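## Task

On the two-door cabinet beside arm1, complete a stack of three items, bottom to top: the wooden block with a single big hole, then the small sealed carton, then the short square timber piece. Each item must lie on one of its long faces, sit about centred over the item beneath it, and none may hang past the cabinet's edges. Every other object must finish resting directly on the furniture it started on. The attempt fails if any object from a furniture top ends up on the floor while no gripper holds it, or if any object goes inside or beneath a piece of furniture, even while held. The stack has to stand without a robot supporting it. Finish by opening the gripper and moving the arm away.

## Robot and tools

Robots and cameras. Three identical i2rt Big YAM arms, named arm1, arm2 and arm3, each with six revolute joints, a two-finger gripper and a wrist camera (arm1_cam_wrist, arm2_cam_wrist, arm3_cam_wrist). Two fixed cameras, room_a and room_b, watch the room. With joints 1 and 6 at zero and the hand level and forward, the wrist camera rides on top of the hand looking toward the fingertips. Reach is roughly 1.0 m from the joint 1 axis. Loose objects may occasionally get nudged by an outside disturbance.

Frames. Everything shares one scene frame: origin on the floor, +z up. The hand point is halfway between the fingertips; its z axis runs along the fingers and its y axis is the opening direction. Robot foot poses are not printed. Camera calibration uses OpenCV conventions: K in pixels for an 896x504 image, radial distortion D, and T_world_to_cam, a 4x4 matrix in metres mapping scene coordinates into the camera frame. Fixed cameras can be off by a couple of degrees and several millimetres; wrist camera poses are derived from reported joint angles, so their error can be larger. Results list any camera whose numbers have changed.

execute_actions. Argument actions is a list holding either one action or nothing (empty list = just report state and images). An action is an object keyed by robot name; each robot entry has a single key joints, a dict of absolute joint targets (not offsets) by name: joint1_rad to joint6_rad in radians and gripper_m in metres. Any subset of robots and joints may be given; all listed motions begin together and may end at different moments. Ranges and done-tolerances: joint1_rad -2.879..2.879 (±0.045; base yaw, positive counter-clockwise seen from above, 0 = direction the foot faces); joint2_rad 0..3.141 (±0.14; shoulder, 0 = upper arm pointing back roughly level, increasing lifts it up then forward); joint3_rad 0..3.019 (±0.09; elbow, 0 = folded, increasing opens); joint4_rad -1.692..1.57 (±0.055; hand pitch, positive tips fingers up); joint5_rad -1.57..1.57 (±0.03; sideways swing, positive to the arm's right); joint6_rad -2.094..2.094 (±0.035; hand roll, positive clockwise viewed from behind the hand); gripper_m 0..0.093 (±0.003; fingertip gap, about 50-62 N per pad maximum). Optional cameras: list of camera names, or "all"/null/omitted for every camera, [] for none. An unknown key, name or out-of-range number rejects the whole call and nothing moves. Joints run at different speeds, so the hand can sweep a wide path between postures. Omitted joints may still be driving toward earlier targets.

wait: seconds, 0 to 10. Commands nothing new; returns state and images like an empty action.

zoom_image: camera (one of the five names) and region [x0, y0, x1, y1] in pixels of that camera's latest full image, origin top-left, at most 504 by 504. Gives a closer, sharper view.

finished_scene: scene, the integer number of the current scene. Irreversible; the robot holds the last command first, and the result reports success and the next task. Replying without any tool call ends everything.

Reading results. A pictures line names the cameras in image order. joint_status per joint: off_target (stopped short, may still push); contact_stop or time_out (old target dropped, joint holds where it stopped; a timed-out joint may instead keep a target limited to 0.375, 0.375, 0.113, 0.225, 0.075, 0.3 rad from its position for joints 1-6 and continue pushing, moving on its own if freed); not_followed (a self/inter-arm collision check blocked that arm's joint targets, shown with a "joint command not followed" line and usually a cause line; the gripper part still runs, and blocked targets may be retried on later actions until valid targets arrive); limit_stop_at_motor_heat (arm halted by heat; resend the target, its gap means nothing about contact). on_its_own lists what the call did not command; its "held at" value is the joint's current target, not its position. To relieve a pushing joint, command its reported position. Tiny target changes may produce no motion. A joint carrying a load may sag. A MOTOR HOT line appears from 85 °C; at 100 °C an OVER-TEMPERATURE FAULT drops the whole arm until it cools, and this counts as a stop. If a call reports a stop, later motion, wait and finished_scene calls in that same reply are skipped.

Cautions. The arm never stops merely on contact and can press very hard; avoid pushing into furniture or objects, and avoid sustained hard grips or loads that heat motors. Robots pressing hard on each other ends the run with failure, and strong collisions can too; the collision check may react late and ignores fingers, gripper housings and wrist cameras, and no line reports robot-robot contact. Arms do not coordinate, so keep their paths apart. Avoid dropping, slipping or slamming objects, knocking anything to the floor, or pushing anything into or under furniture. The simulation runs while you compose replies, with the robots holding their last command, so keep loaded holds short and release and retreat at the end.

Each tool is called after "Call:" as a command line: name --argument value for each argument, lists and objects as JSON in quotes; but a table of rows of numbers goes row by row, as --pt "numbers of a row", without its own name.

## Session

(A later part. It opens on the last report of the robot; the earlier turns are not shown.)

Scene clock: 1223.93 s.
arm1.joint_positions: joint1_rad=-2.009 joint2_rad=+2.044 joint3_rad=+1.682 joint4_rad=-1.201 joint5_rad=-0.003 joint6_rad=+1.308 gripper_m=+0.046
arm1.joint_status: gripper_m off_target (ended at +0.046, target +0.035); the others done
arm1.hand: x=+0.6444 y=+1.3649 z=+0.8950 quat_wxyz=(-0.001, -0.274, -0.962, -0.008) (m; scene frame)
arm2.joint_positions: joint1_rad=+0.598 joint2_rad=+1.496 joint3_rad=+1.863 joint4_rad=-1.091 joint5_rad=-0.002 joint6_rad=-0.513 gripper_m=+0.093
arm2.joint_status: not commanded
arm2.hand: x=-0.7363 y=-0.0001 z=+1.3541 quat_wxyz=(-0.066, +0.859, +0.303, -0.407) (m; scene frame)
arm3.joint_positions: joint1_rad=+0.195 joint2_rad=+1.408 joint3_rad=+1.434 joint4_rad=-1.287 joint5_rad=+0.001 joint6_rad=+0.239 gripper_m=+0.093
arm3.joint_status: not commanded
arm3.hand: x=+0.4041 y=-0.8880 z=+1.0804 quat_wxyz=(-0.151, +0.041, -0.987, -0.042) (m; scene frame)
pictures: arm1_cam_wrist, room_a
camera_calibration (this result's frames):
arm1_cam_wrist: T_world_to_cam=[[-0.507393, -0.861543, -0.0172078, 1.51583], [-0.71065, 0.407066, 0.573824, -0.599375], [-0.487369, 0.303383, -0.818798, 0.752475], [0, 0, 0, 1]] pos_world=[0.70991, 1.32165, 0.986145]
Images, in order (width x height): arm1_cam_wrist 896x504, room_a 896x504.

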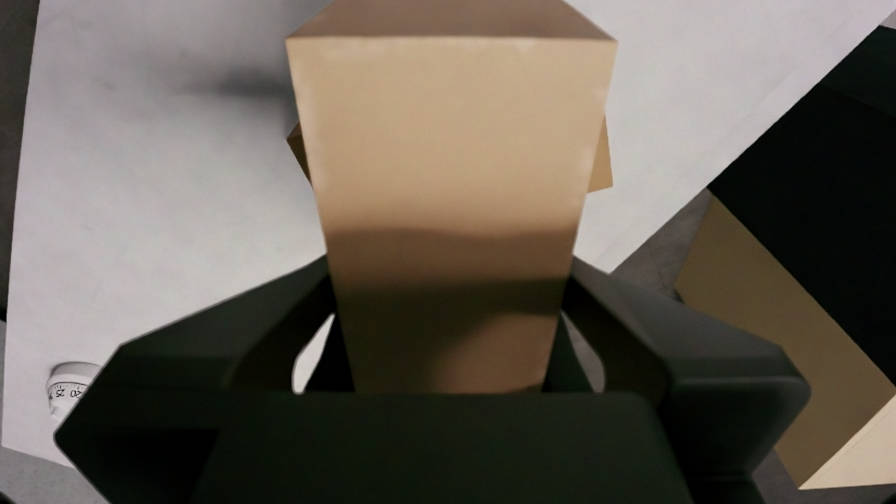

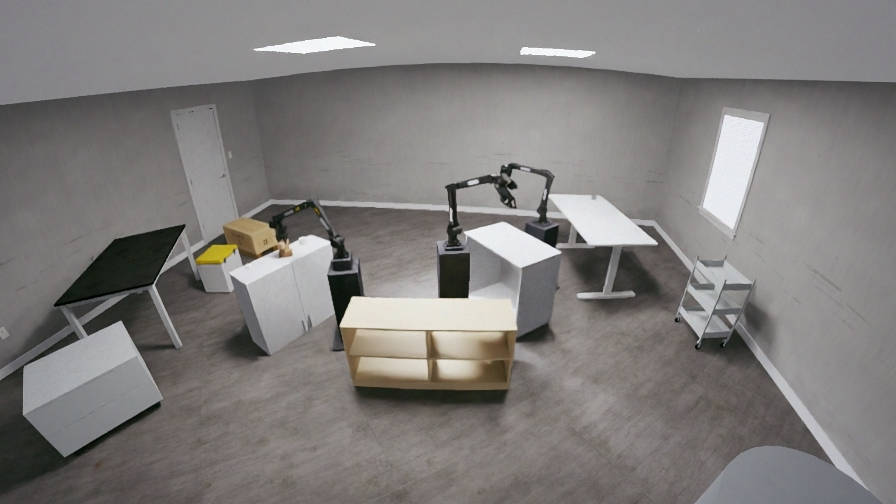

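Call:
execute_actions --actions '[{"arm1": {"joints": {"joint2_rad": 2.044, "gripper_m": 0.093}}}]' --cameras '["arm1_cam_wrist", "room_a", "room_b"]'

Scene clock: 1229.57 s.
arm1.joint_positions: joint1_rad=-2.009 joint2_rad=+2.044 joint3_rad=+1.682 joint4_rad=-1.200 joint5_rad=-0.003 joint6_rad=+1.308 gripper_m=+0.093
arm1.joint_status: all done
arm1.hand: x=+0.6446 y=+1.3650 z=+0.8950 quat_wxyz=(-0.001, -0.274, -0.962, -0.008) (m; scene frame)
arm2.joint_positions: joint1_rad=+0.598 joint2_rad=+1.496 joint3_rad=+1.863 joint4_rad=-1.091 joint5_rad=-0.002 joint6_rad=-0.513 gripper_m=+0.093
arm2.joint_status: not commanded
arm2.hand: x=-0.7363 y=-0.0001 z=+1.3541 quat_wxyz=(-0.066, +0.859, +0.303, -0.407) (m; scene frame)
arm3.joint_positions: joint1_rad=+0.195 joint2_rad=+1.408 joint3_rad=+1.434 joint4_rad=-1.287 joint5_rad=+0.001 joint6_rad=+0.239 gripper_m=+0.093
arm3.joint_status: not commanded
arm3.hand: x=+0.4041 y=-0.8880 z=+1.0804 quat_wxyz=(-0.151, +0.041, -0.987, -0.042) (m; scene frame)
pictures: arm1_cam_wrist, room_a, room_b
camera_calibration (this result's frames):
arm1_cam_wrist: T_world_to_cam=[[-0.507385, -0.861533, -0.0179399, 1.51665], [-0.710968, 0.406768, 0.573641, -0.598555], [-0.486913, 0.303812, -0.81891, 0.751727], [0, 0, 0, 1]] pos_world=[0.709996, 1.32173, 0.986161]
Images, in order (width x height): arm1_cam_wrist 896x504, room_a 896x504, room_b 896x504.

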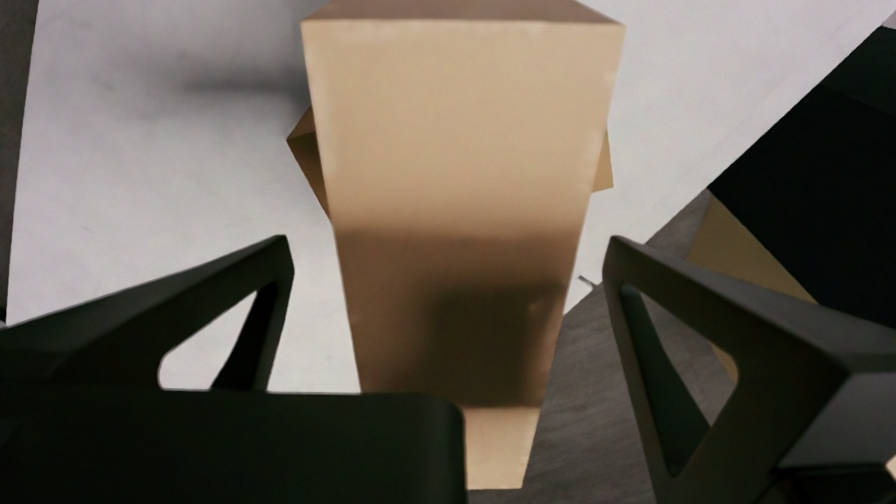

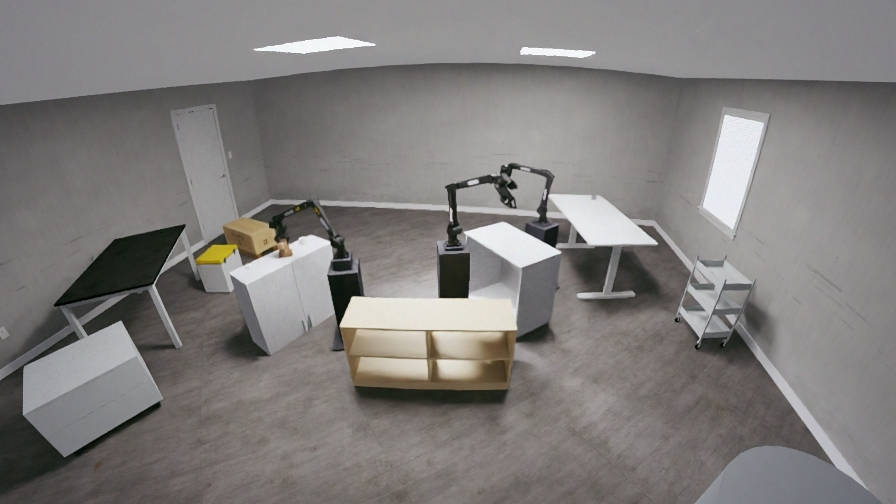

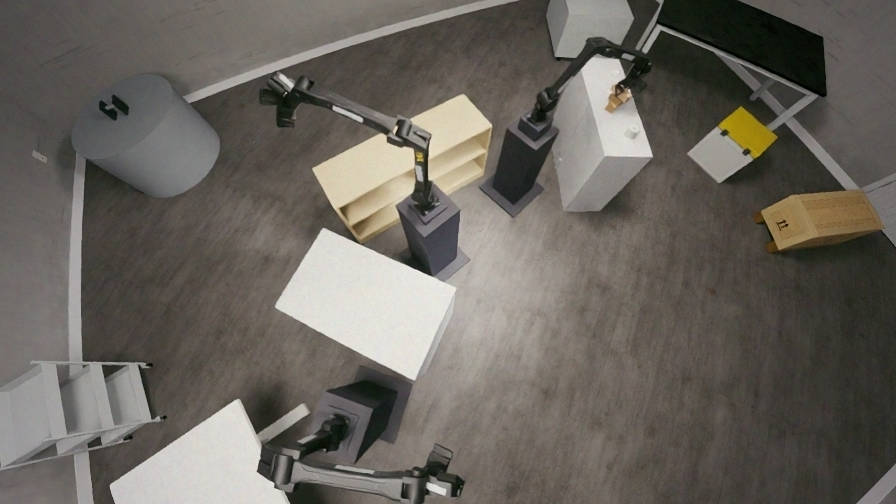

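Call:
execute_actions --actions '[{"arm1": {"joints": {"joint2_rad": 1.45}}}]'

Scene clock: 1244.73 s.
arm1.joint_positions: joint1_rad=-2.009 joint2_rad=+1.454 joint3_rad=+1.724 joint4_rad=-1.196 joint5_rad=-0.003 joint6_rad=+1.308 gripper_m=+0.093
arm1.joint_status: all done
arm1.hand: x=+0.6048 y=+1.3263 z=+1.2592 quat_wxyz=(-0.162, -0.259, -0.911, -0.276) (m; scene frame)
arm2.joint_positions: joint1_rad=+0.598 joint2_rad=+1.496 joint3_rad=+1.863 joint4_rad=-1.091 joint5_rad=-0.002 joint6_rad=-0.513 gripper_m=+0.093
arm2.joint_status: not commanded
arm2.hand: x=-0.7363 y=-0.0001 z=+1.3541 quat_wxyz=(-0.066, +0.859, +0.303, -0.407) (m; scene frame)
arm3.joint_positions: joint1_rad=+0.195 joint2_rad=+1.408 joint3_rad=+1.434 joint4_rad=-1.287 joint5_rad=+0.001 joint6_rad=+0.239 gripper_m=+0.093
arm3.joint_status: not commanded
arm3.hand: x=+0.4041 y=-0.8880 z=+1.0804 quat_wxyz=(-0.151, +0.041, -0.987, -0.042) (m; scene frame)
pictures: arm1_cam_wrist, arm2_cam_wrist, arm3_cam_wrist, room_a, room_b
camera_calibration (this result's frames):
arm1_cam_wrist: T_world_to_cam=[[-0.364096, -0.724903, -0.584765, 1.91559], [-0.924808, 0.207041, 0.319161, -0.105291], [-0.110291, 0.657, -0.745779, 0.254034], [0, 0, 0, 1]] pos_world=[0.628101, 1.24352, 1.34323]
arm2_cam_wrist: T_world_to_cam=[[-0.45758, 0.818807, 0.346665, -0.804711], [0.83293, 0.531174, -0.155185, 0.826445], [-0.311206, 0.217738, -0.925063, 1.14944], [0, 0, 0, 1]] pos_world=[-0.698876, -0.0303608, 1.47052]
arm3_cam_wrist: T_world_to_cam=[[0.105263, -0.991396, -0.0778043, -0.840934], [-0.938197, -0.124944, 0.322763, -0.0780019], [-0.329707, 0.0390208, -0.943277, 1.31562], [0, 0, 0, 1]] pos_world=[0.449107, -0.894781, 1.20074]
Images, in order (width x height): arm1_cam_wrist 896x504, arm2_cam_wrist 896x504, arm3_cam_wrist 896x504, room_a 896x504, room_b 896x504.

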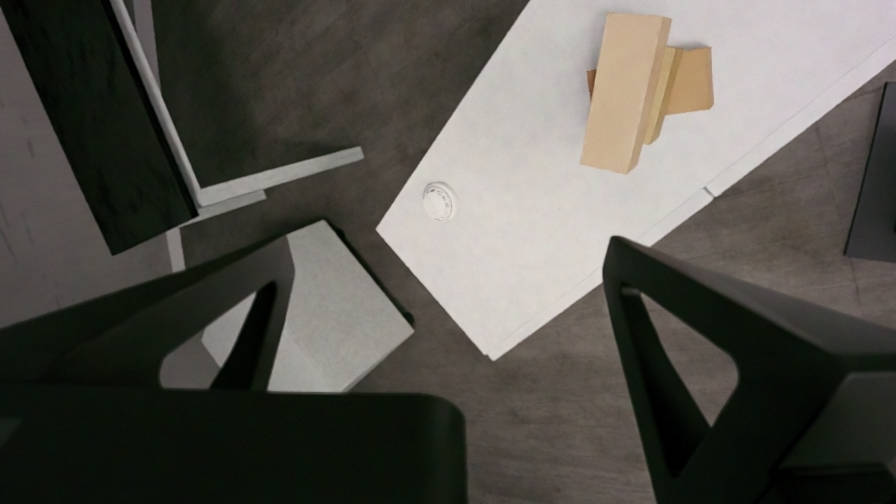

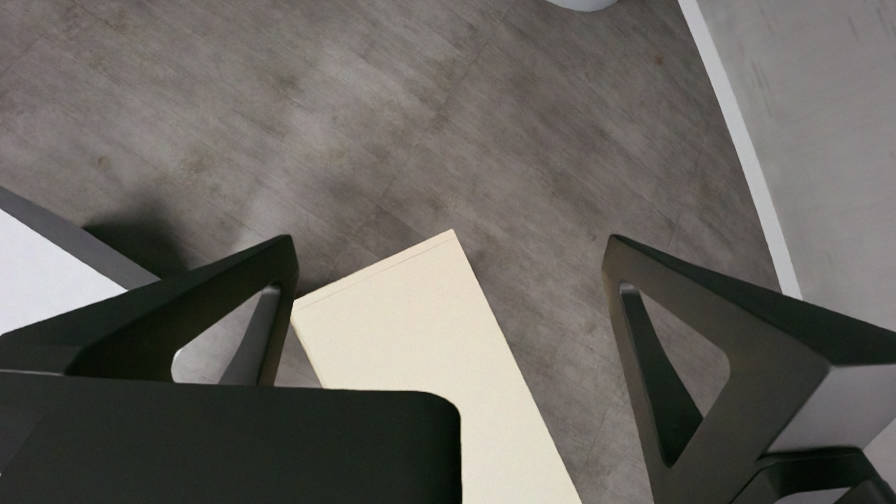

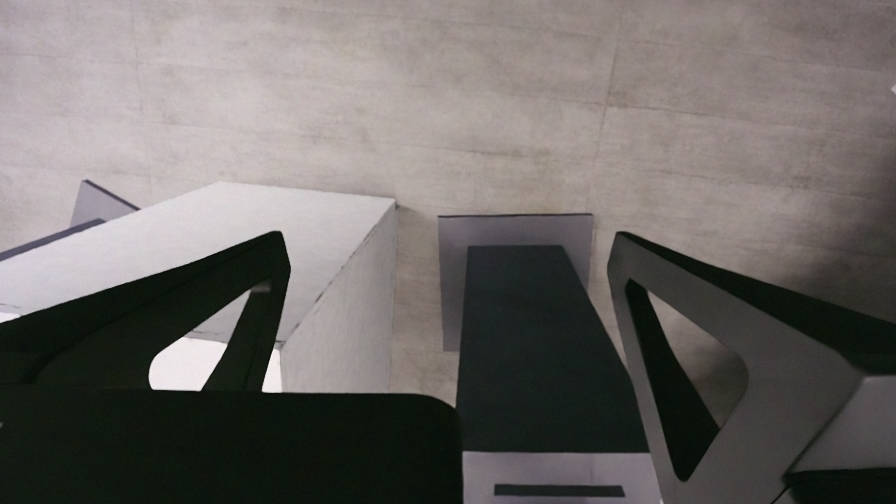

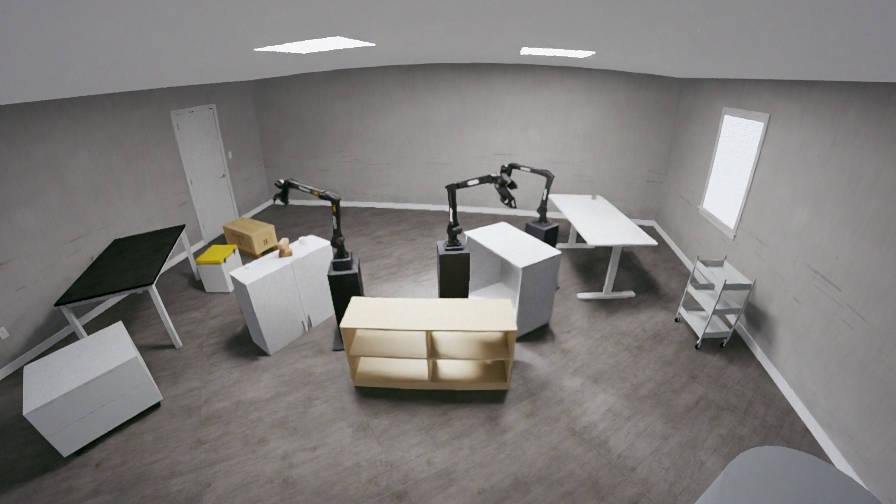

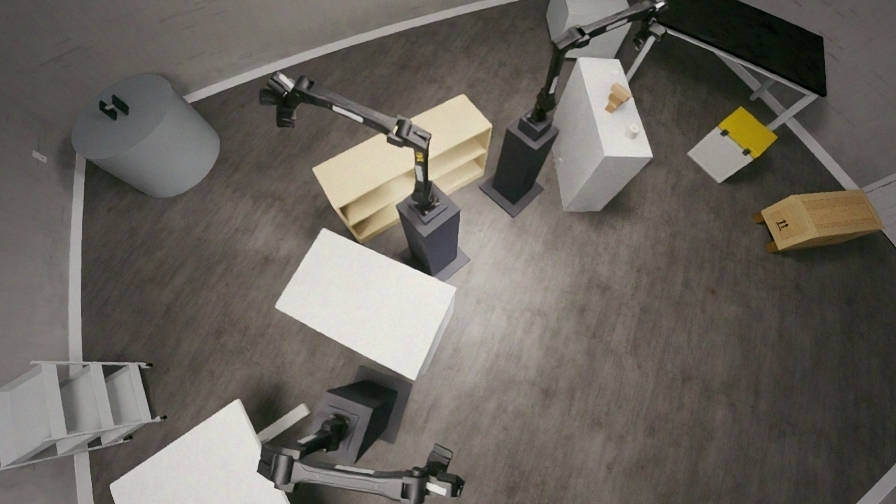

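The timber is on the pile. I'll zoom in to check the centring.

Call:
zoom_image --camera "arm1_cam_wrist" --region '[540, 0, 780, 200]'

Call:
zoom_image --camera "room_b" --region '[580, 60, 660, 140]'

Call:
zoom_image --camera "room_a" --region '[235, 215, 335, 285]'

Region (540, 0, 780, 200) of arm1_cam_wrist's 896x504 image, scaled by 2.100, with more detail than that image has.

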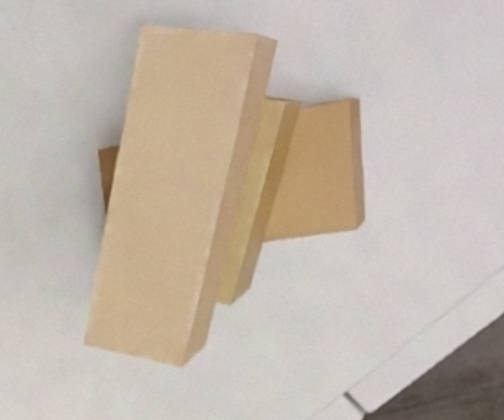

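Region (580, 60, 660, 140) of room_b's 896x504 image, scaled by 6.300, with more detail than that image has.

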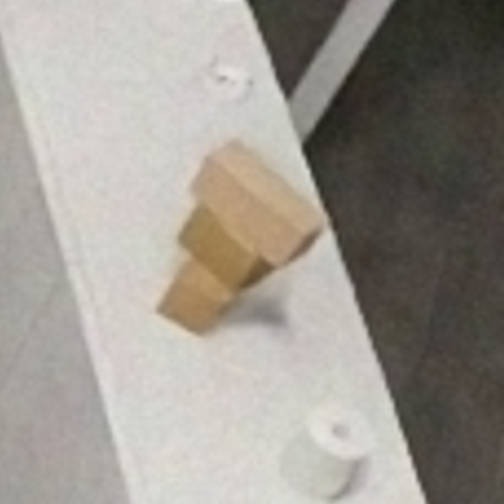

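Region (235, 215, 335, 285) of room_a's 896x504 image, scaled by 5.040, with more detail than that image has; it fills the top 353 rows of this view, and the rest is white.

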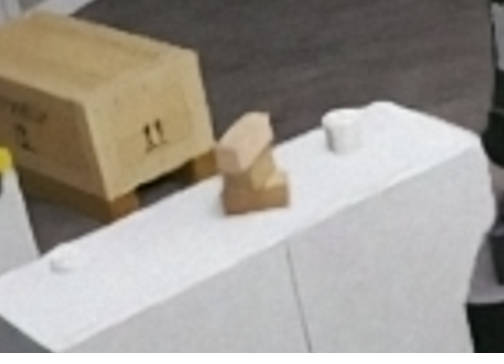

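Call:
execute_actions --actions '[{"arm1": {"joints": {"joint1_rad": -1.55}}}]' --cameras '["room_a", "room_b"]'

Scene clock: 1276.63 s.
arm1.joint_positions: joint1_rad=-1.543 joint2_rad=+1.454 joint3_rad=+1.724 joint4_rad=-1.196 joint5_rad=-0.001 joint6_rad=+1.308 gripper_m=+0.093
arm1.joint_status: all done
arm1.hand: x=+0.3892 y=+1.4689 z=+1.2595 quat_wxyz=(-0.096, -0.042, -0.946, -0.305) (m; scene frame)
arm2.joint_positions: joint1_rad=+0.598 joint2_rad=+1.496 joint3_rad=+1.863 joint4_rad=-1.091 joint5_rad=-0.002 joint6_rad=-0.513 gripper_m=+0.093
arm2.joint_status: not commanded
arm2.hand: x=-0.7363 y=-0.0001 z=+1.3541 quat_wxyz=(-0.066, +0.859, +0.303, -0.407) (m; scene frame)
arm3.joint_positions: joint1_rad=+0.195 joint2_rad=+1.408 joint3_rad=+1.434 joint4_rad=-1.287 joint5_rad=+0.001 joint6_rad=+0.239 gripper_m=+0.093
arm3.joint_status: not commanded
arm3.hand: x=+0.4041 y=-0.8880 z=+1.0804 quat_wxyz=(-0.151, +0.041, -0.987, -0.042) (m; scene frame)
pictures: room_a, room_b
Images, in order (width x height): room_a 896x504, room_b 896x504.

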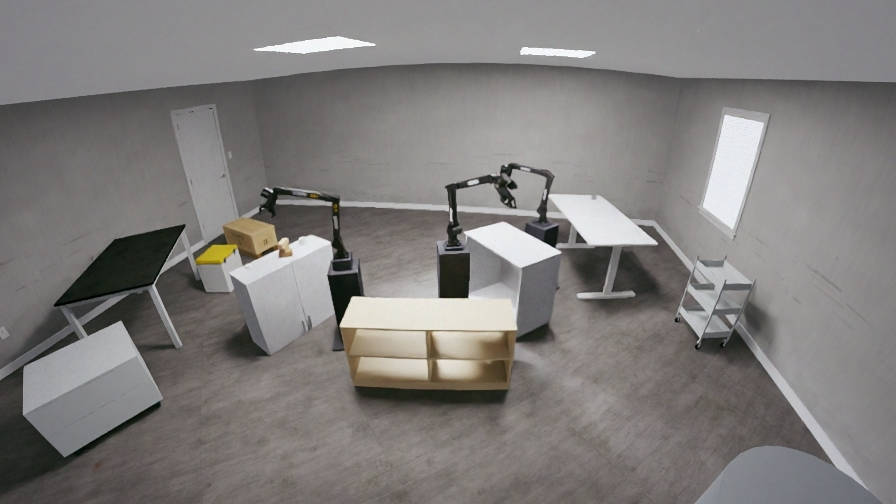

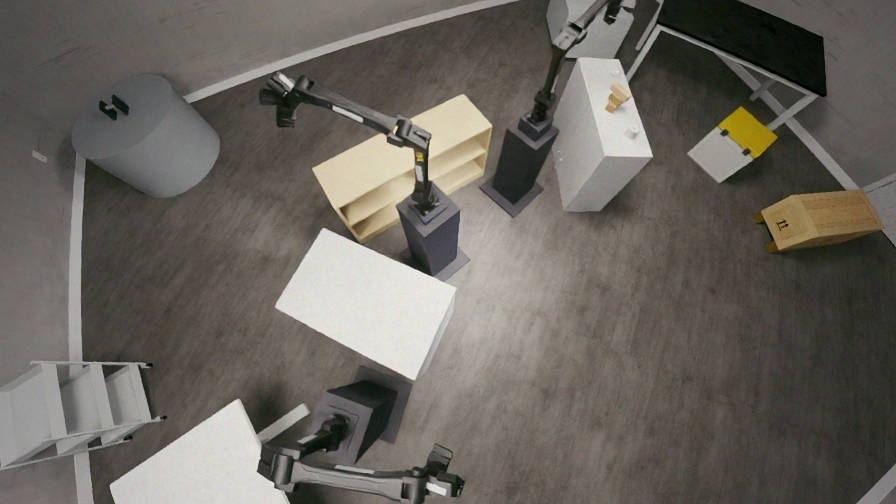

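Call:
zoom_image --camera "room_b" --region '[570, 50, 670, 150]'

Call:
zoom_image --camera "room_a" --region '[540, 180, 660, 250]'

Region (570, 50, 670, 150) of room_b's 896x504 image, scaled by 5.040, with more detail than that image has.

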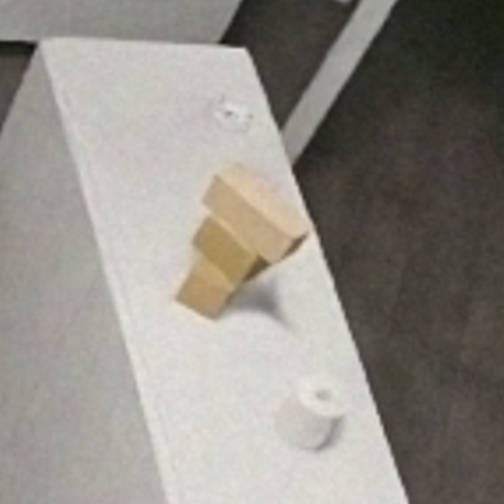

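Region (540, 180, 660, 250) of room_a's 896x504 image, scaled by 4.200, with more detail than that image has; it fills the top 294 rows of this view, and the rest is white.

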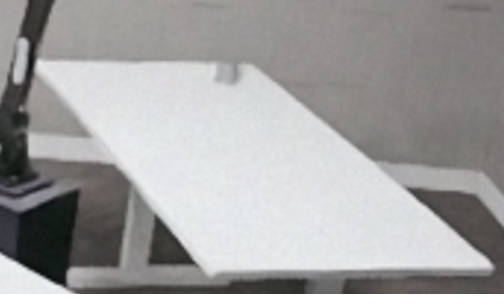

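The pile is intact. The cap, paper roll and small item are still on their furniture, and all three arms are clear.

Call:
finished_scene --scene 2

The scene is finished: the task was done.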